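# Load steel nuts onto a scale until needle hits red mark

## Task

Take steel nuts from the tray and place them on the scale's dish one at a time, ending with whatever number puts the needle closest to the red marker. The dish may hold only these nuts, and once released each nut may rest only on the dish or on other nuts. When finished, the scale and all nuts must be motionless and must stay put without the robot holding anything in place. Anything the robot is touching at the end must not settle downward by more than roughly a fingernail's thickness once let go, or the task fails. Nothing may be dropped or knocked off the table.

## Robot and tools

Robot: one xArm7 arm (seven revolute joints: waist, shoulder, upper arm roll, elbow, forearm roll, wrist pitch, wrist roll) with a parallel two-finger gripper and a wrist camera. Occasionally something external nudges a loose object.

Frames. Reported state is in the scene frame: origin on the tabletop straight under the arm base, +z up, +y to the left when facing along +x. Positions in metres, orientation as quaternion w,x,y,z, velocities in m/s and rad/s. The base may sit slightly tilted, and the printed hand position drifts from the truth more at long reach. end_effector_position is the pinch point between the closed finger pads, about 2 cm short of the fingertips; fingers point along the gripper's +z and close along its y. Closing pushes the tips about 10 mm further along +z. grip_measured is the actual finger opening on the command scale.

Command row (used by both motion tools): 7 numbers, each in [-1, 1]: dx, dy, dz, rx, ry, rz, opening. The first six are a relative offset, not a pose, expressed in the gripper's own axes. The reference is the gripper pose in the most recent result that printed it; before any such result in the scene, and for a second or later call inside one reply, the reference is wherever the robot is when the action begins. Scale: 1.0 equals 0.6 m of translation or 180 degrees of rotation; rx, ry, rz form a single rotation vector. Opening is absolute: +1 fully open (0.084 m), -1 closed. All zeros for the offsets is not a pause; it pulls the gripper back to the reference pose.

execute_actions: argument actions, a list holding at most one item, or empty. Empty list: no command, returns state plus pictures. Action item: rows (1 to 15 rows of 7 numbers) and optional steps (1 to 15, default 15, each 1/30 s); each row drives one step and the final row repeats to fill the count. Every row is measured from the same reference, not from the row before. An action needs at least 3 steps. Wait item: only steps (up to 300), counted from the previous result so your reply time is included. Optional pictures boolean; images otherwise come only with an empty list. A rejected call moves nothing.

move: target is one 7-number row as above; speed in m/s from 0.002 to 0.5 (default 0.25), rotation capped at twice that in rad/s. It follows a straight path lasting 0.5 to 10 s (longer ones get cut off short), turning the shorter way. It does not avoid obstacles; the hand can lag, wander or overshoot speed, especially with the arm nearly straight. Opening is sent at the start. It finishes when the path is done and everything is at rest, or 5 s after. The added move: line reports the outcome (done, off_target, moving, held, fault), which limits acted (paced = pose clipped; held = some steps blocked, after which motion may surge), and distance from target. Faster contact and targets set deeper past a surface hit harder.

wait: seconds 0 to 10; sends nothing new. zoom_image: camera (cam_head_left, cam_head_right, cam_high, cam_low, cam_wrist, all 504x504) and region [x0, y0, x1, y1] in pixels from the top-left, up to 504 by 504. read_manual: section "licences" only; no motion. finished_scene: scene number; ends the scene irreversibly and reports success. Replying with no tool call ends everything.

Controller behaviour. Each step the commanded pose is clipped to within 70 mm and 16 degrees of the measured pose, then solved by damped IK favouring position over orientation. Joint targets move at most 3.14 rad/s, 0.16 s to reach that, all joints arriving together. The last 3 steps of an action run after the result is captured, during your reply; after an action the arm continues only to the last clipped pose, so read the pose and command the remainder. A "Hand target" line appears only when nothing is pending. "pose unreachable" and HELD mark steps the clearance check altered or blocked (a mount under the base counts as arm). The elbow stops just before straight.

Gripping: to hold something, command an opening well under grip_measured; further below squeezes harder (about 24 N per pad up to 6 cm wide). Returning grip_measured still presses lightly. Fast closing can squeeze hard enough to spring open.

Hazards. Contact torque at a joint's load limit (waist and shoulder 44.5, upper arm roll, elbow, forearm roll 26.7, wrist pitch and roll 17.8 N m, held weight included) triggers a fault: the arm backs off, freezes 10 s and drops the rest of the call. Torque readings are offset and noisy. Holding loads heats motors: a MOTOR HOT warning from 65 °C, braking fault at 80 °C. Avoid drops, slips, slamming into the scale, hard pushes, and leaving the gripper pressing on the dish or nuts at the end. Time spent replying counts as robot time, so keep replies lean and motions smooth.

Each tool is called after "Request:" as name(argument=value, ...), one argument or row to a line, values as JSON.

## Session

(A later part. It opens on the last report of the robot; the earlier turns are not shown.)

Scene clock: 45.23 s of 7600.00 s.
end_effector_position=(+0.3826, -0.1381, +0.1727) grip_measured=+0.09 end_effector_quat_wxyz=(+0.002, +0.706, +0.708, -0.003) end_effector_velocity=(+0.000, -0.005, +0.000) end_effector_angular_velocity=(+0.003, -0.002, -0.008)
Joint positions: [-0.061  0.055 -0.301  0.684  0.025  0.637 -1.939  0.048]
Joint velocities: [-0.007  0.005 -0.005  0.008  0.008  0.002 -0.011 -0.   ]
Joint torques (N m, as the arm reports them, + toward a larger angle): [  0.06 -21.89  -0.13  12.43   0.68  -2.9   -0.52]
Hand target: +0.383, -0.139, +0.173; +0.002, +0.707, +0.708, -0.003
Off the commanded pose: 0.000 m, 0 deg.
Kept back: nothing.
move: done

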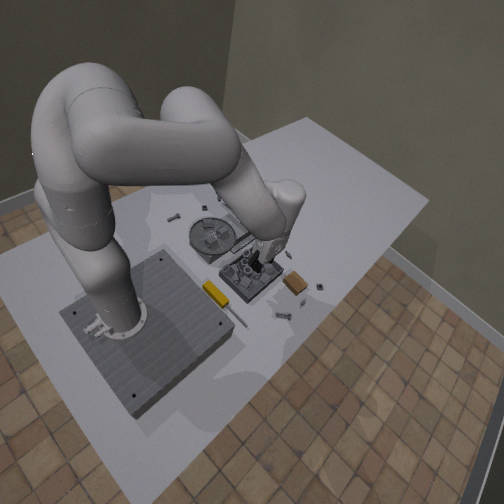

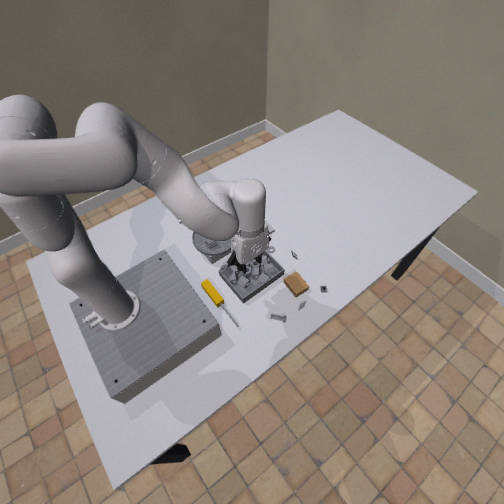

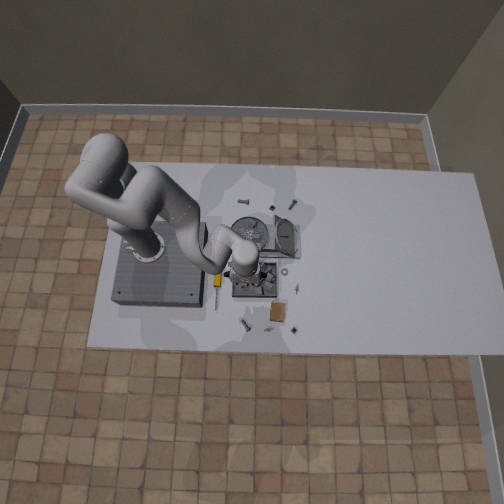

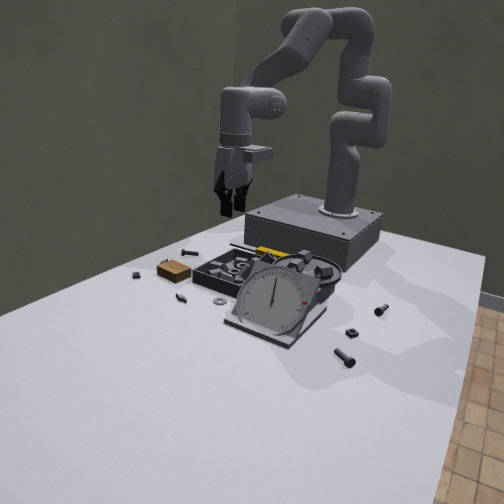

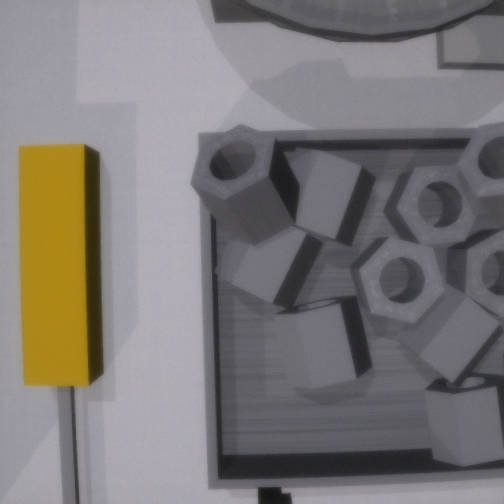

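Request:
move(
  target=[0.048,-0.006,0.14,0,0,-0.067,0.1],
  speed=0.15,
)

Request:
zoom_image(
  camera="cam_low",
  region=[200,200,380,360],
)

Scene clock: 46.60 s of 7600.00 s.
end_effector_position=(+0.3789, -0.1100, +0.0887) grip_measured=+0.09 end_effector_quat_wxyz=(+0.002, +0.628, +0.778, -0.003) end_effector_velocity=(-0.002, +0.001, -0.003) end_effector_angular_velocity=(+0.002, +0.004, +0.004)
Joint positions: [-0.063  0.271 -0.211  0.624  0.155  0.367 -2.179  0.048]
Joint velocities: [-0.002  0.005  0.005 -0.003  0.004 -0.003 -0.006 -0.   ]
Joint torques (N m, as the arm reports them, + toward a larger angle): [  0.52 -24.88  -1.36  10.02   0.61  -2.76  -0.69]
Hand target: +0.379, -0.110, +0.088; +0.002, +0.628, +0.778, -0.003
Off the commanded pose: 0.000 m, 0 deg.
Kept back: nothing.
move: done

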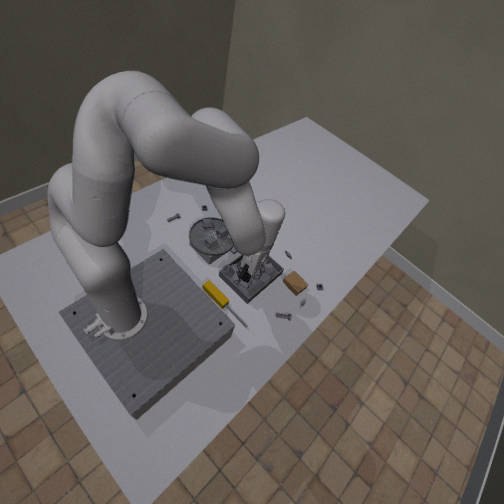

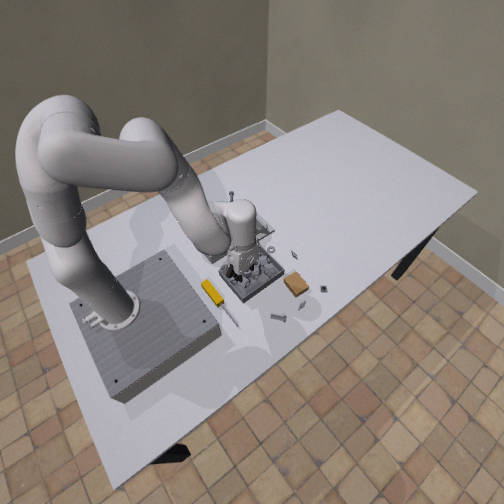

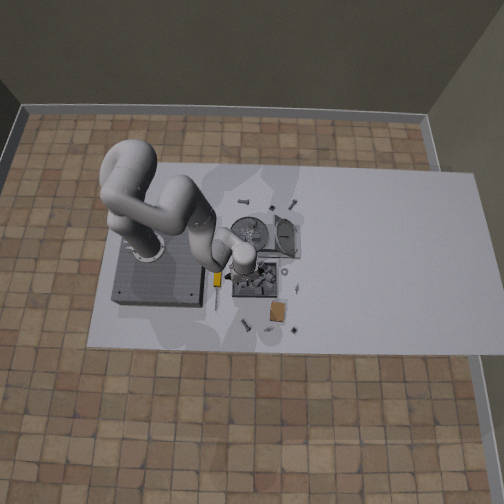

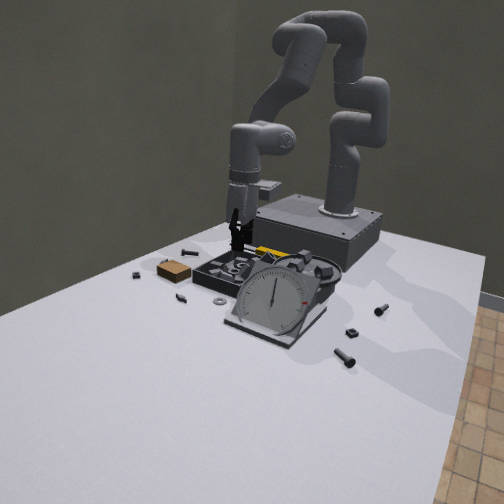

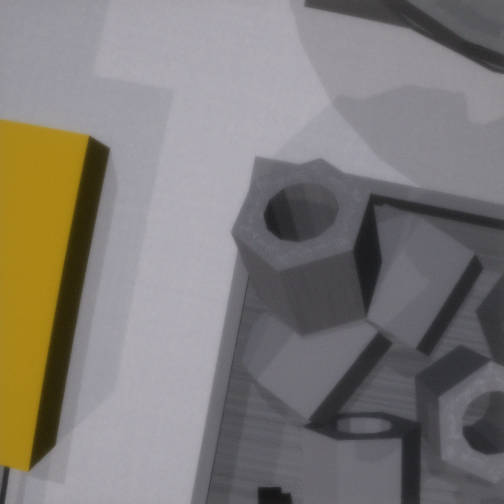

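Region (200, 200, 380, 360) of cam_low's 504x504 image, scaled by 2.800, with more detail than that image has.

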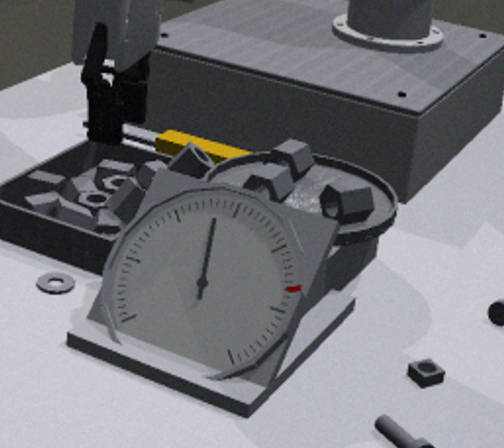

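Request:
move(
  target=[0,-0.003,0.087,0,0,0,0.1],
  speed=0.04,
)

Request:
move(
  target=[0,0,0,0,0,0,-1],
)

Request:
move(
  target=[0,0,-0.2,0,0,0,-1],
  speed=0.15,
)

Scene clock: 48.70 s of 7600.00 s.
end_effector_position=(+0.3763, -0.1107, +0.0360) grip_measured=+0.09 end_effector_quat_wxyz=(+0.002, +0.628, +0.778, -0.003) end_effector_velocity=(+0.005, -0.003, +0.003) end_effector_angular_velocity=(-0.005, -0.014, -0.002)
Joint positions: [-0.128  0.446 -0.127  0.649  0.25   0.219 -2.255  0.048]
Joint velocities: [-0.001 -0.004 -0.002  0.006  0.    -0.005 -0.001  0.   ]
Joint torques (N m, as the arm reports them, + toward a larger angle): [  0.1  -27.72  -1.47   8.6    0.33  -3.08  -0.69]
Hand target: +0.377, -0.111, +0.036; +0.002, +0.628, +0.778, -0.003
Off the commanded pose: 0.001 m, 0 deg.
Kept back: nothing.
move: done

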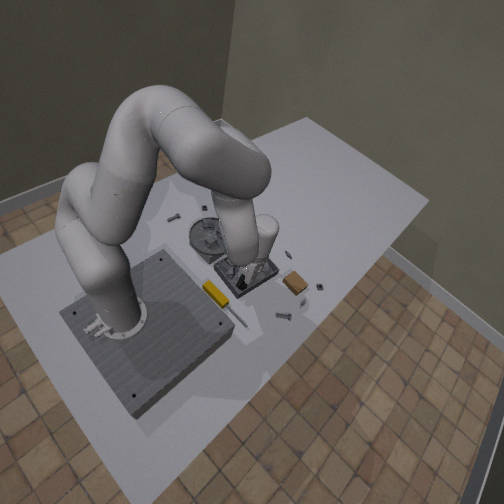

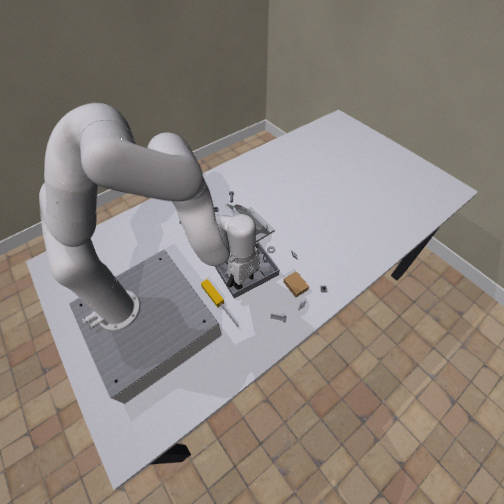

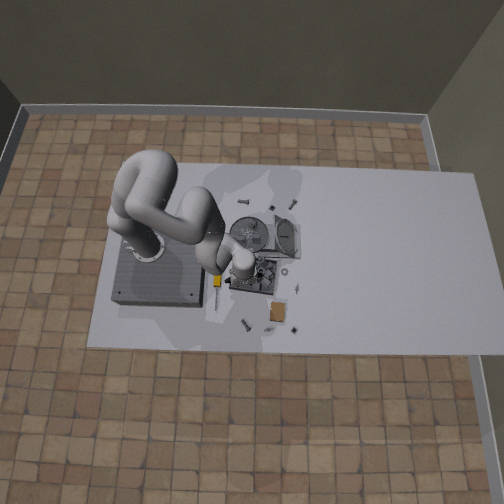

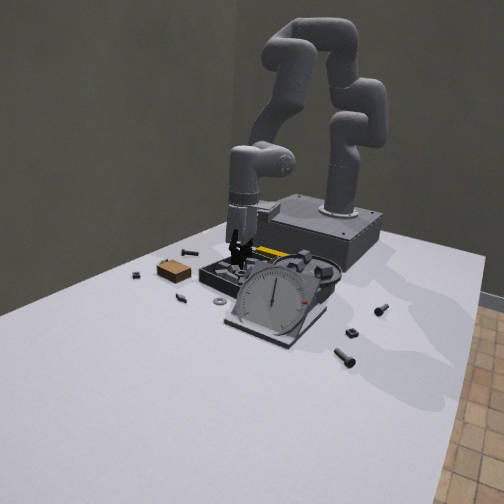

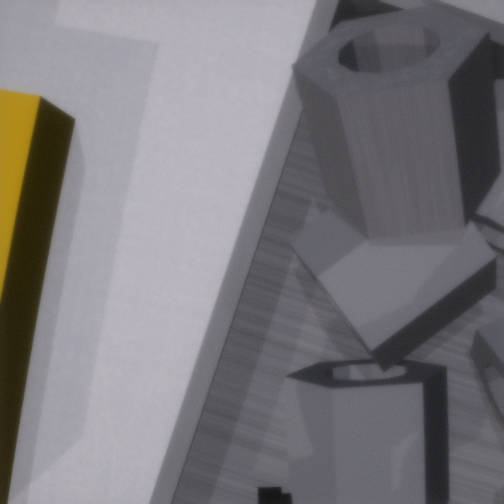

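Scene clock: 49.20 s of 7600.00 s.
end_effector_position=(+0.3764, -0.1107, +0.0361) grip_measured=-1.00 end_effector_quat_wxyz=(+0.002, +0.628, +0.778, -0.003) end_effector_velocity=(-0.000, +0.001, -0.000) end_effector_angular_velocity=(+0.001, +0.001, -0.002)
Joint positions: [-0.128  0.446 -0.127  0.649  0.25   0.219 -2.255  0.   ]
Joint velocities: [ 0.     0.     0.001 -0.     0.002  0.001  0.001  0.   ]
Joint torques (N m, as the arm reports them, + toward a larger angle): [  0.06 -26.83  -1.09   8.25   0.4   -2.74  -0.6 ]
Hand target: +0.376, -0.111, +0.036; +0.002, +0.628, +0.778, -0.003
Off the commanded pose: 0.000 m, 0 deg.
Kept back: nothing.
move: done

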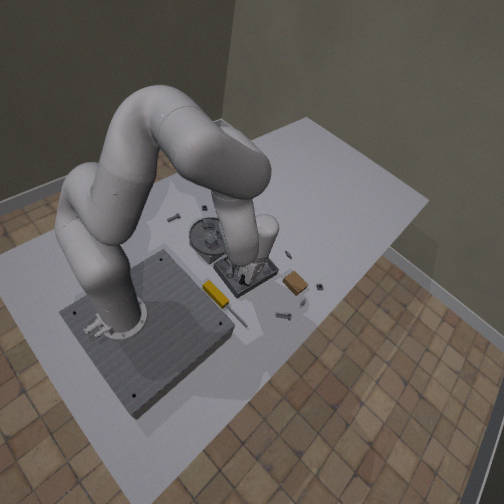

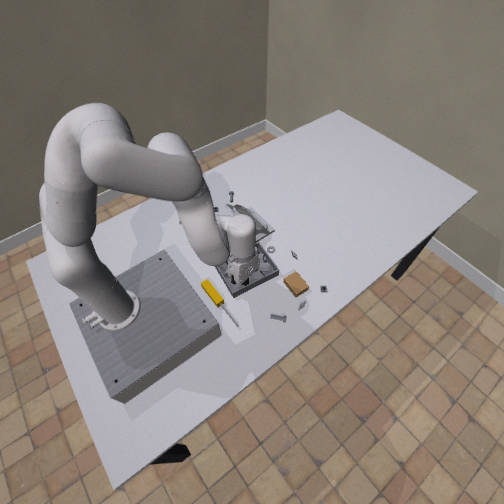

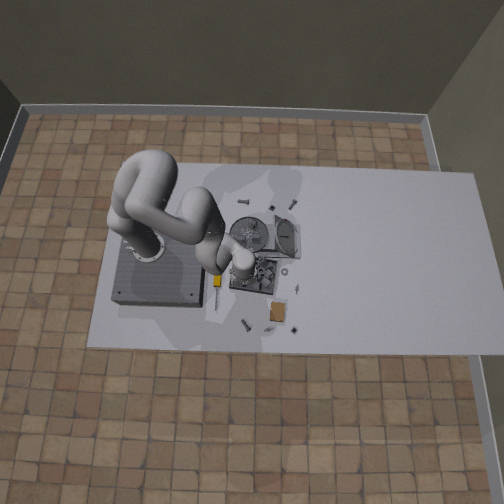

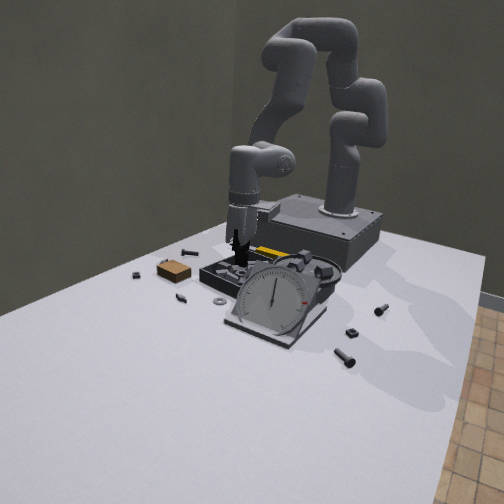

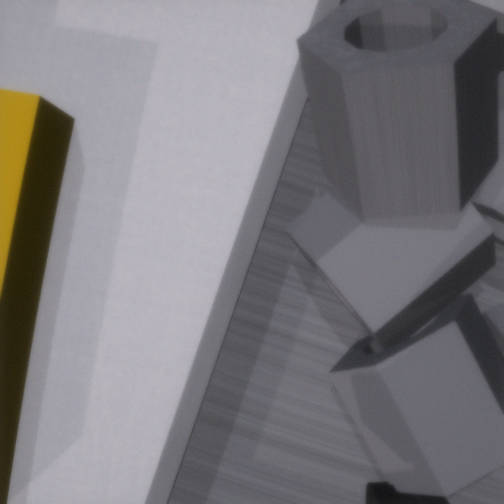

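Scene clock: 50.43 s of 7600.00 s.
end_effector_position=(+0.3765, -0.1098, +0.1558) grip_measured=-1.00 end_effector_quat_wxyz=(+0.001, +0.628, +0.778, -0.003) end_effector_velocity=(+0.002, -0.000, +0.003) end_effector_angular_velocity=(-0.001, -0.004, +0.000)
Joint positions: [-0.05   0.057 -0.248  0.624  0.024  0.576 -2.085  0.   ]
Joint velocities: [ 0.    -0.005 -0.     0.004 -0.002  0.004  0.002  0.   ]
Joint torques (N m, as the arm reports them, + toward a larger angle): [  0.4  -21.75  -0.03  11.69   0.51  -2.71  -0.53]
Hand target: +0.377, -0.110, +0.156; +0.002, +0.628, +0.778, -0.003
Off the commanded pose: 0.000 m, 0 deg.
Kept back: nothing.
move: done

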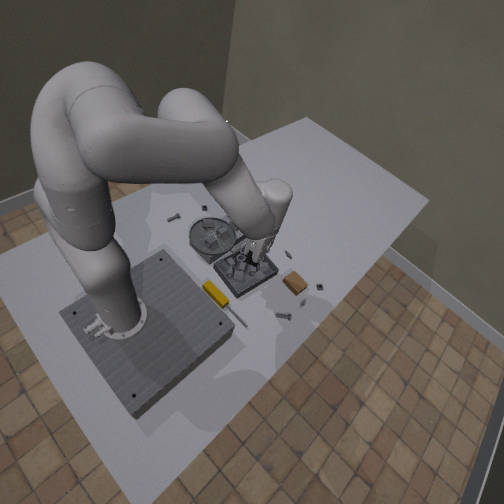

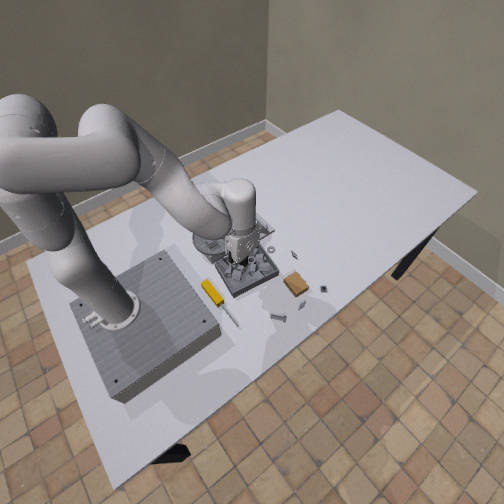

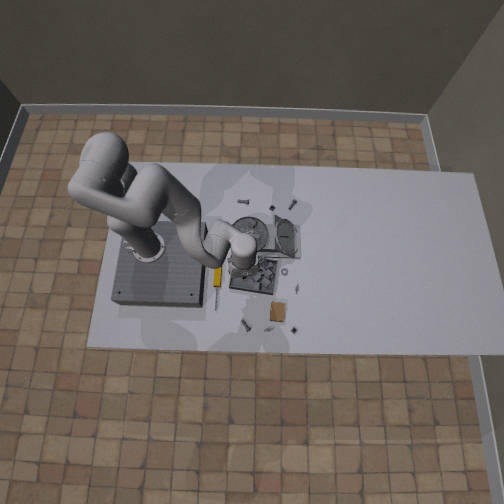

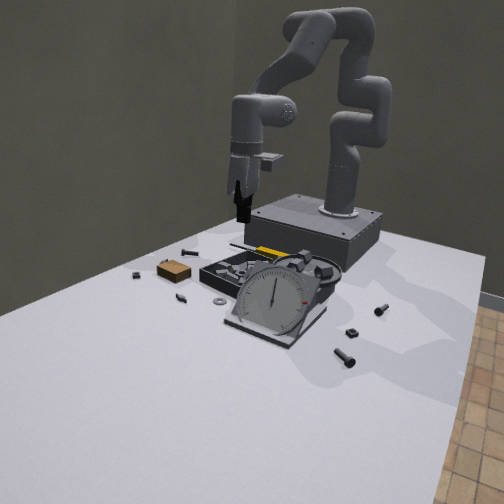

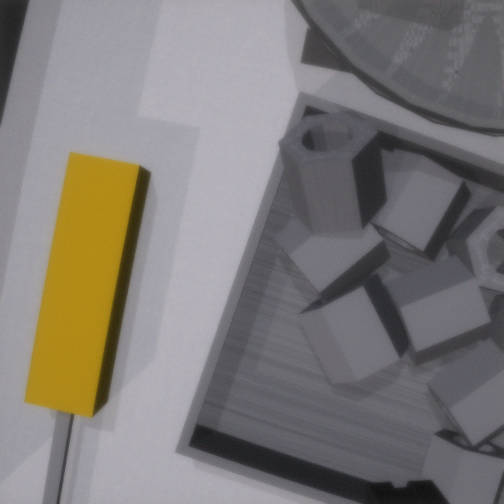

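Request:
move(
  target=[-0.04,0.11,-0.08,0,0,0,0.1],
)

Scene clock: 51.50 s of 7600.00 s.
end_effector_position=(+0.4455, -0.1187, +0.2029) grip_measured=+0.09 end_effector_quat_wxyz=(+0.001, +0.628, +0.778, -0.004) end_effector_velocity=(+0.005, -0.000, +0.004) end_effector_angular_velocity=(+0.001, -0.005, +0.000)
Joint positions: [-0.045  0.149 -0.237  0.912  0.048  0.776 -2.081  0.048]
Joint velocities: [-0.     0.003  0.002  0.018  0.003  0.01  -0.001  0.   ]
Joint torques (N m, as the arm reports them, + toward a larger angle): [  0.38 -26.7   -0.68  13.32   0.4   -2.9   -0.59]
Hand target: +0.446, -0.119, +0.204; +0.001, +0.628, +0.778, -0.003
Off the commanded pose: 0.001 m, 0 deg.
Kept back: nothing.
move: done

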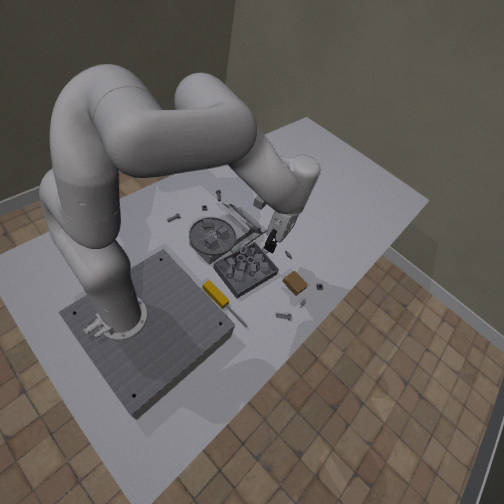

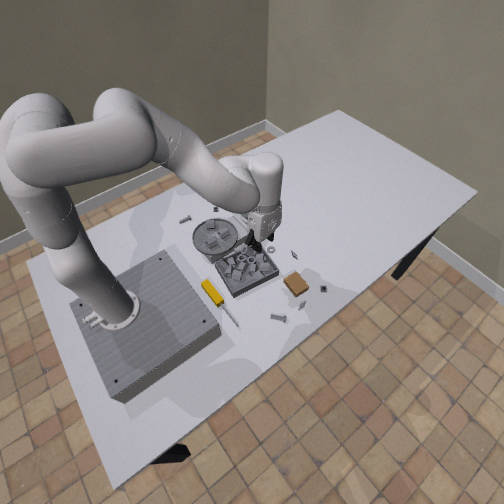

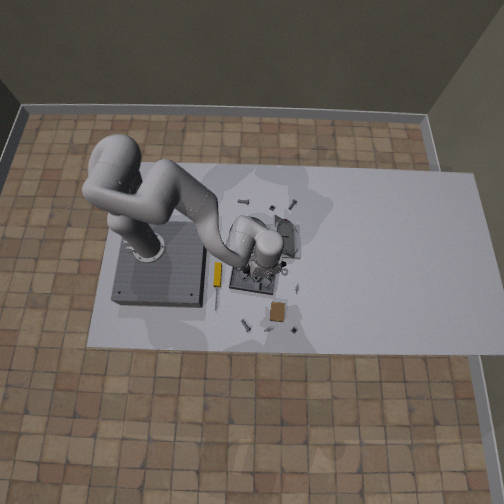

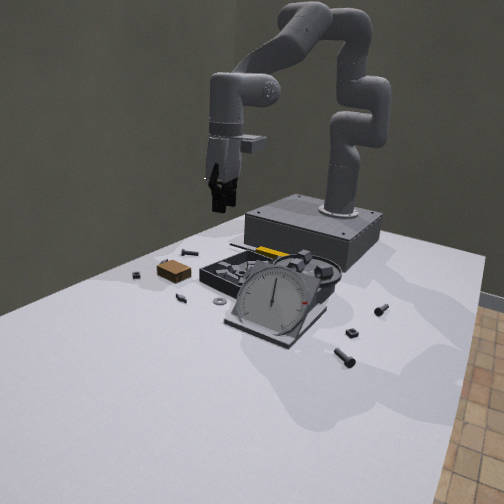

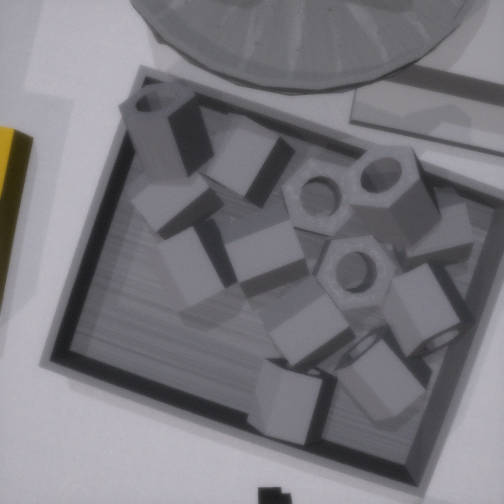

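Request:
move(
  target=[0.149,0.05,0.17,0,0,-0.2,0.1],
  speed=0.2,
)

Scene clock: 53.70 s of 7600.00 s.
end_effector_position=(+0.4554, -0.0256, +0.1005) grip_measured=+0.09 end_effector_quat_wxyz=(-0.000, +0.358, +0.934, -0.003) end_effector_velocity=(-0.000, +0.002, -0.001) end_effector_angular_velocity=(+0.001, +0.000, +0.008)
Joint positions: [ 0.002  0.367 -0.071  0.851  0.058  0.493 -2.51   0.048]
Joint velocities: [ 0.001  0.003  0.003 -0.     0.001 -0.003 -0.006 -0.   ]
Joint torques (N m, as the arm reports them, + toward a larger angle): [ -0.01 -29.8   -0.64  10.99   0.45  -2.68  -0.56]
Hand target: +0.455, -0.025, +0.100; -0.001, +0.357, +0.934, -0.003
Off the commanded pose: 0.000 m, 0 deg.
Kept back: nothing.
move: done

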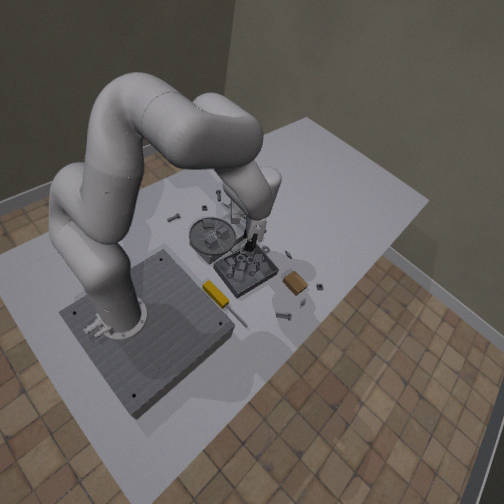

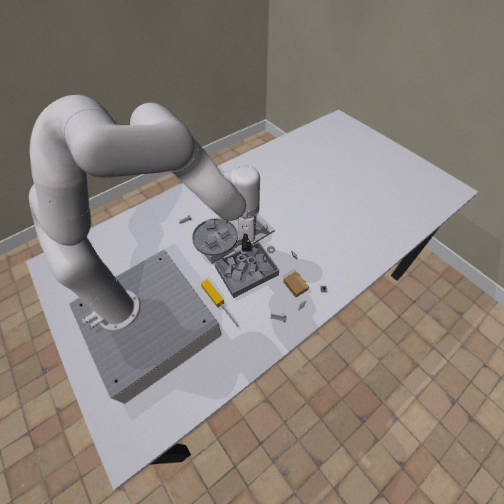

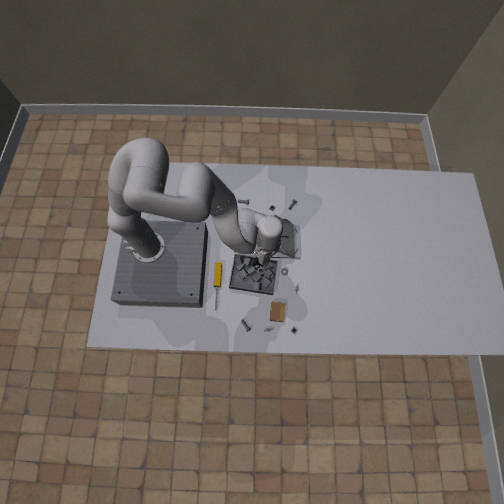

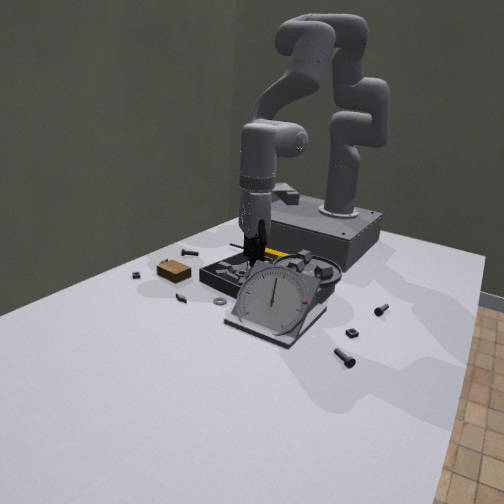

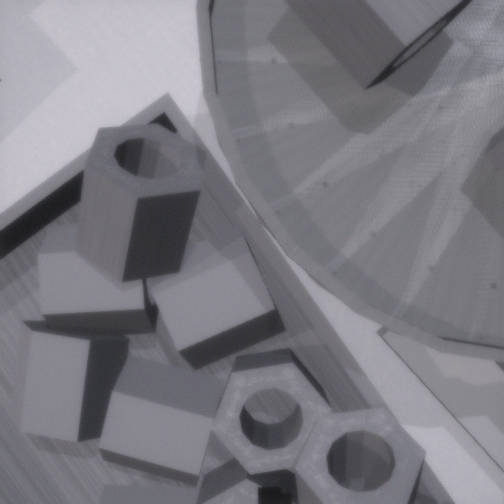

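Request:
move(
  target=[0,0,0.05,0,0,0,0.1],
  speed=0.03,
)

Scene clock: 55.23 s of 7600.00 s.
end_effector_position=(+0.4560, -0.0264, +0.0711) grip_measured=+0.09 end_effector_quat_wxyz=(+0.001, +0.358, +0.934, -0.003) end_effector_velocity=(+0.001, +0.002, -0.001) end_effector_angular_velocity=(+0.000, -0.003, +0.004)
Joint positions: [-0.005  0.449 -0.062  0.859  0.071  0.418 -2.519  0.048]
Joint velocities: [ 0.002  0.003  0.002  0.002 -0.    -0.004 -0.     0.   ]
Joint torques (N m, as the arm reports them, + toward a larger angle): [  1.41 -26.69   1.32   9.46   0.31  -2.31  -0.61]
Hand target: +0.455, -0.026, +0.070; -0.000, +0.358, +0.934, -0.003
Off the commanded pose: 0.001 m, 0 deg.
Kept back: nothing.
move: done

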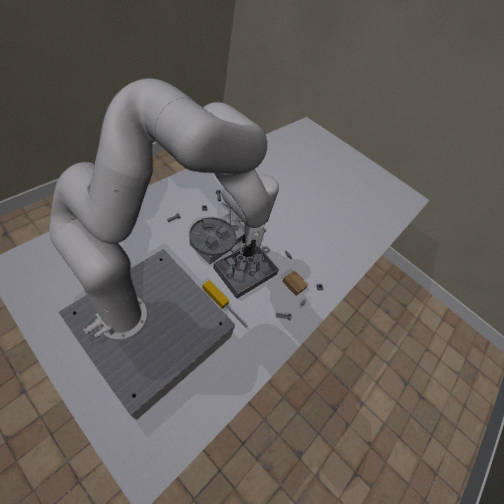

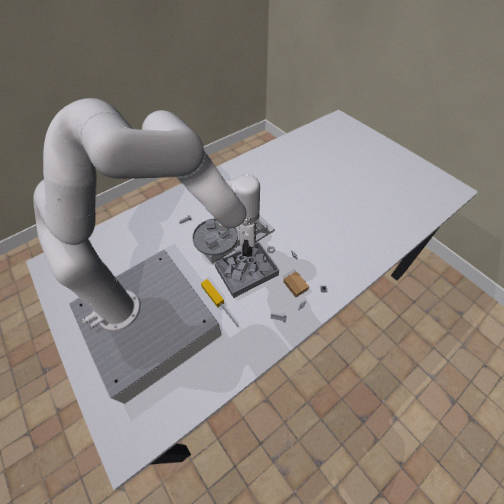

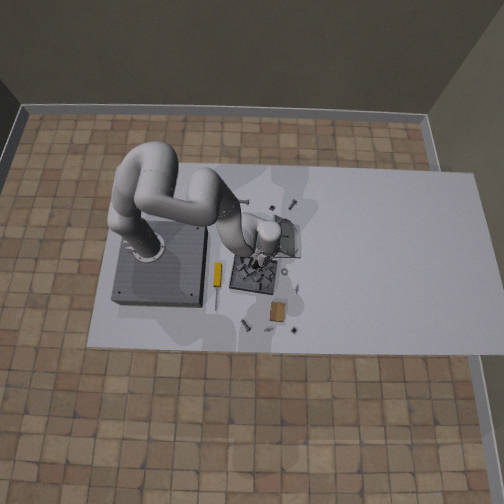

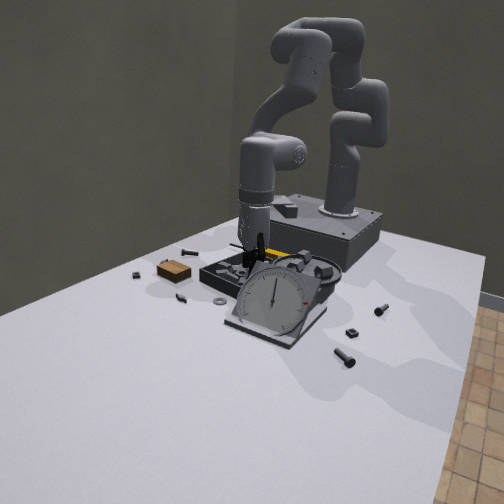

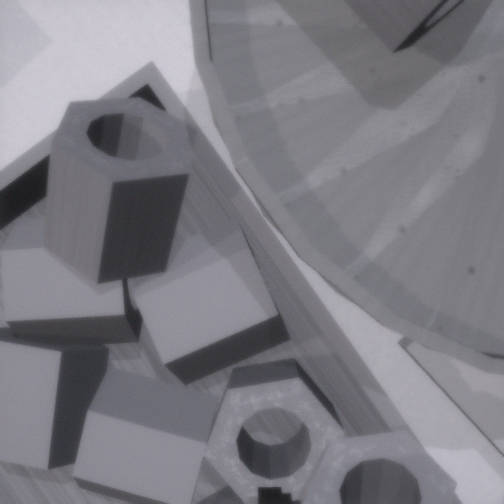

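Request:
move(
  target=[0,0,0.008,0,0,0,-1],
  speed=0.02,
)

Request:
move(
  target=[0,0,-0.15,0,0,0,-1],
  speed=0.1,
)

Scene clock: 56.17 s of 7600.00 s.
end_effector_position=(+0.4570, -0.0262, +0.0675) grip_measured=-0.32 end_effector_quat_wxyz=(+0.002, +0.358, +0.934, -0.002) end_effector_velocity=(+0.001, +0.000, -0.001) end_effector_angular_velocity=(-0.000, -0.002, -0.000)
Joint positions: [-0.007  0.461 -0.06   0.862  0.072  0.406 -2.52   0.03 ]
Joint velocities: [ 0.     0.004  0.001  0.001 -0.    -0.005  0.001  0.   ]
Joint torques (N m, as the arm reports them, + toward a larger angle): [ -0.15 -22.8   -1.33   8.71   0.56  -2.76  -0.34]
Hand target: +0.456, -0.026, +0.066; +0.001, +0.358, +0.934, -0.003
Off the commanded pose: 0.002 m, 0 deg.
Kept back: nothing.
move: done

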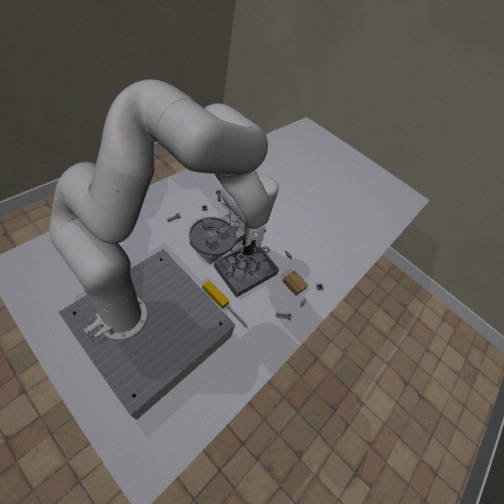

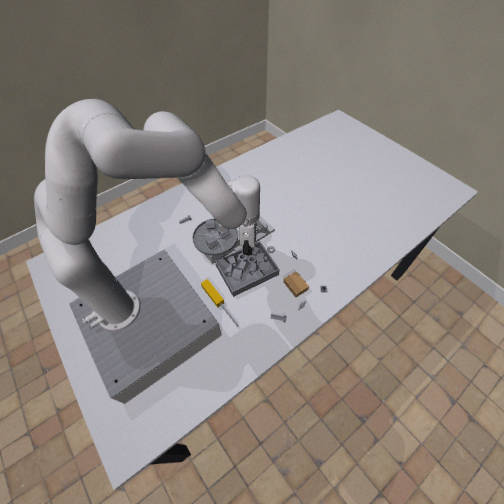

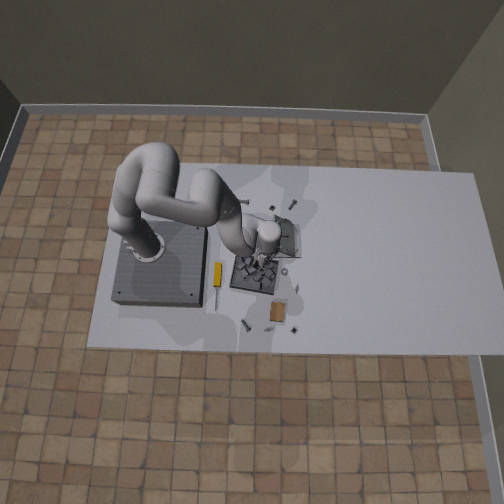

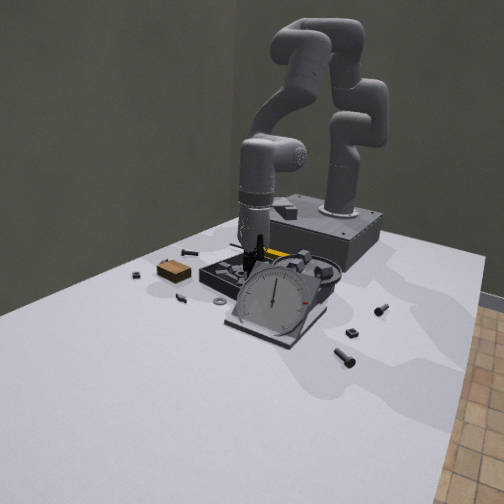

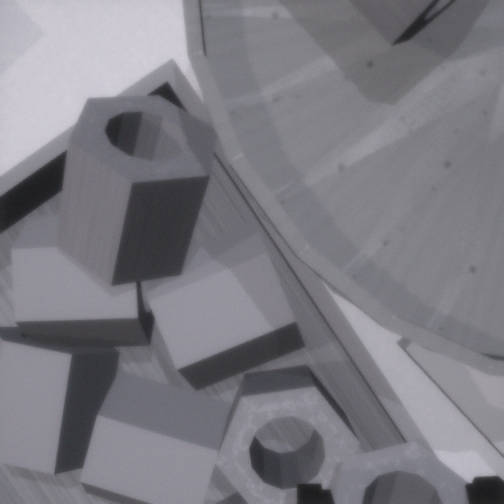

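Scene clock: 57.47 s of 7600.00 s.
end_effector_position=(+0.4567, -0.0257, +0.1571) grip_measured=-0.32 end_effector_quat_wxyz=(+0.001, +0.358, +0.934, -0.003) end_effector_velocity=(+0.002, -0.000, +0.003) end_effector_angular_velocity=(+0.000, -0.005, -0.001)
Joint positions: [ 0.008  0.228 -0.082  0.863  0.034  0.64  -2.492  0.03 ]
Joint velocities: [ 0.    -0.004 -0.001  0.003  0.     0.002  0.     0.   ]
Joint torques (N m, as the arm reports them, + toward a larger angle): [  0.15 -28.61  -0.4   12.56   0.6   -2.86  -0.5 ]
Hand target: +0.457, -0.026, +0.158; +0.002, +0.358, +0.934, -0.002
Off the commanded pose: 0.000 m, 0 deg.
Kept back: nothing.
move: done

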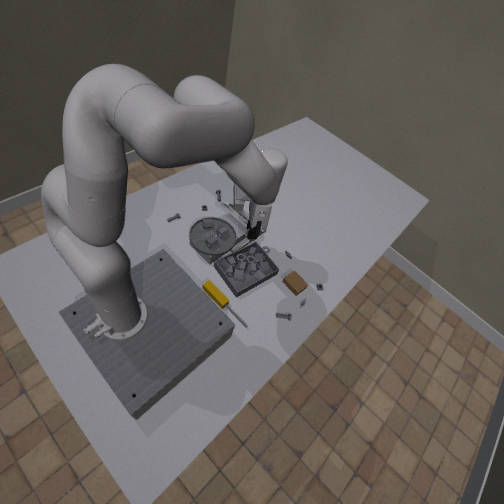

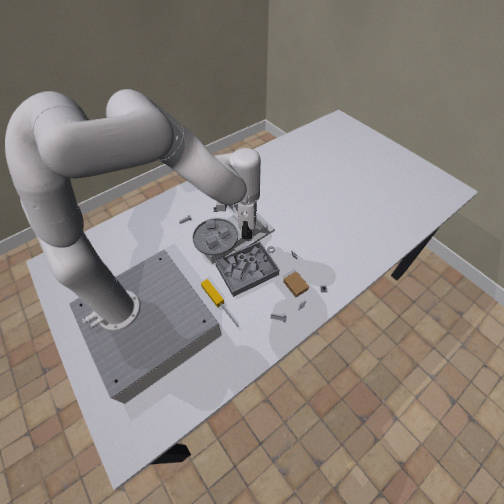

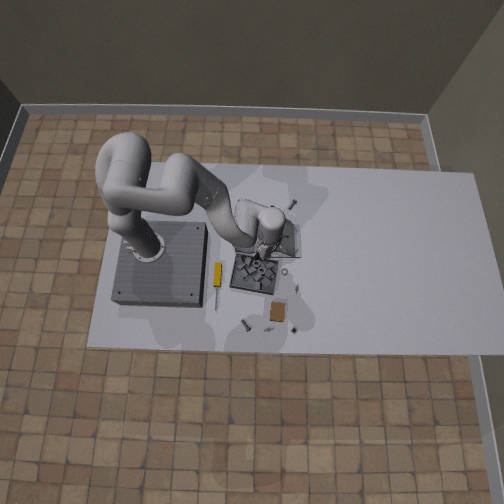

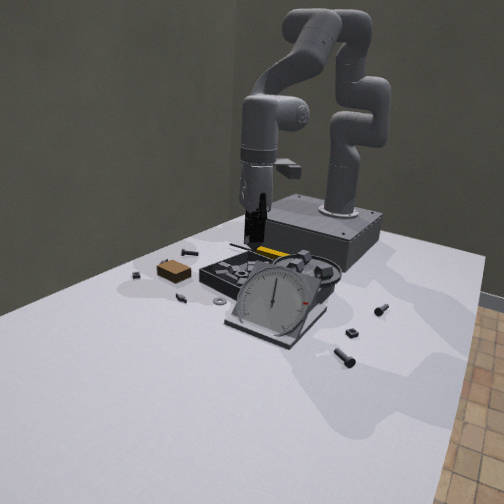

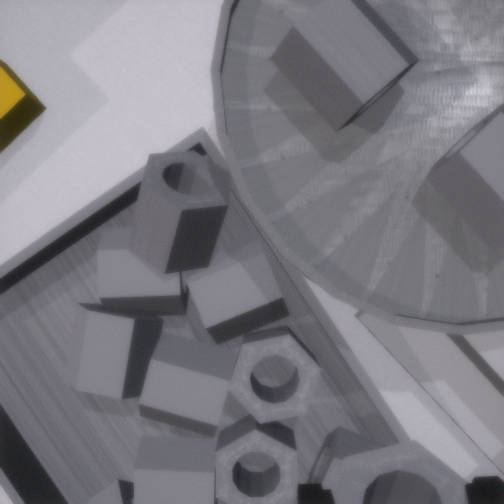

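Request:
execute_actions(
  actions=[],
)

Scene clock: 57.77 s of 7600.00 s.
end_effector_position=(+0.4571, -0.0257, +0.1576) grip_measured=-0.32 end_effector_quat_wxyz=(+0.002, +0.358, +0.934, -0.002) end_effector_velocity=(-0.000, +0.000, +0.000) end_effector_angular_velocity=(-0.000, +0.001, -0.001)
Joint positions: [ 0.008  0.227 -0.082  0.863  0.034  0.64  -2.492  0.03 ]
Joint velocities: [ 0.001 -0.    -0.     0.    -0.     0.001  0.001  0.   ]
Joint torques (N m, as the arm reports them, + toward a larger angle): [  0.35 -28.77  -0.55  12.71   0.61  -2.84  -0.6 ]
Hand target: +0.457, -0.026, +0.158; +0.002, +0.358, +0.934, -0.002
Off the commanded pose: 0.000 m, 0 deg.
Kept back: nothing.
Steps of this call (steps 1 to 9: nothing new was sent). Readings (end_effector_position):
1: (+0.4568, -0.0257, +0.1572)
2: (+0.4569, -0.0257, +0.1573)
4: (+0.4570, -0.0257, +0.1574)
8: (+0.4570, -0.0257, +0.1575)
9: the state above

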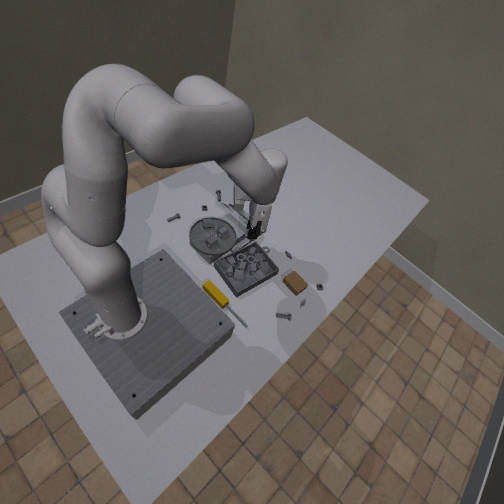

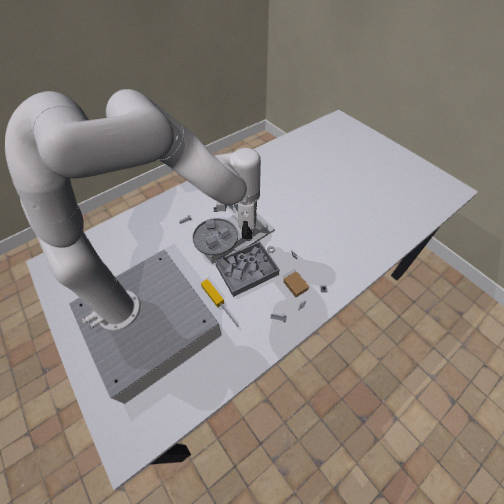

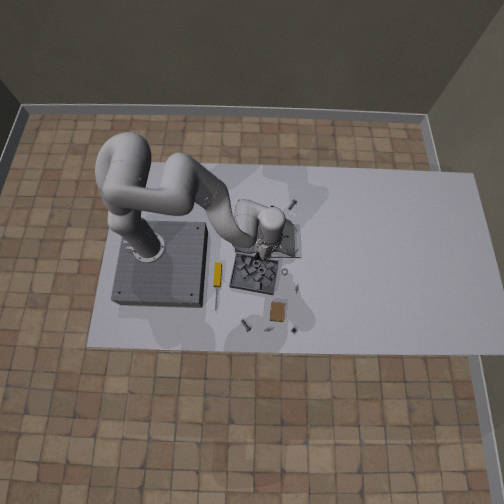

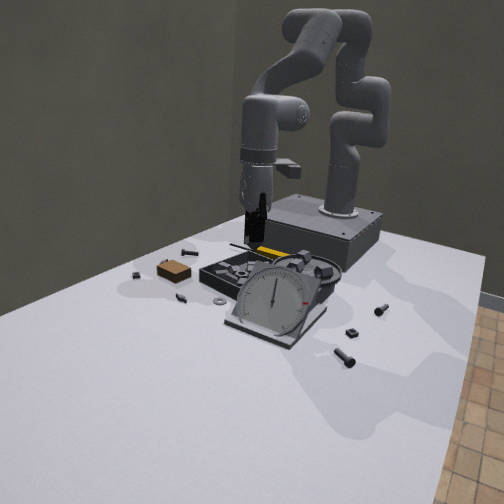

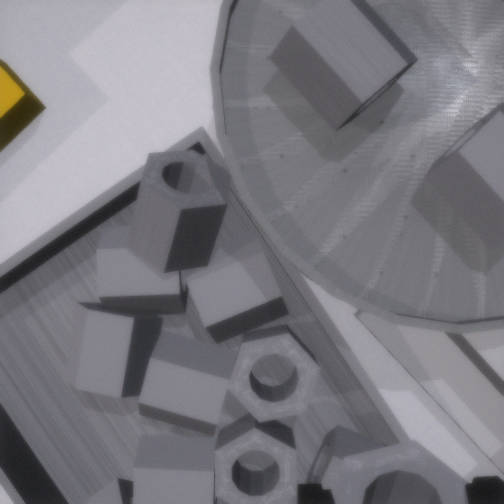

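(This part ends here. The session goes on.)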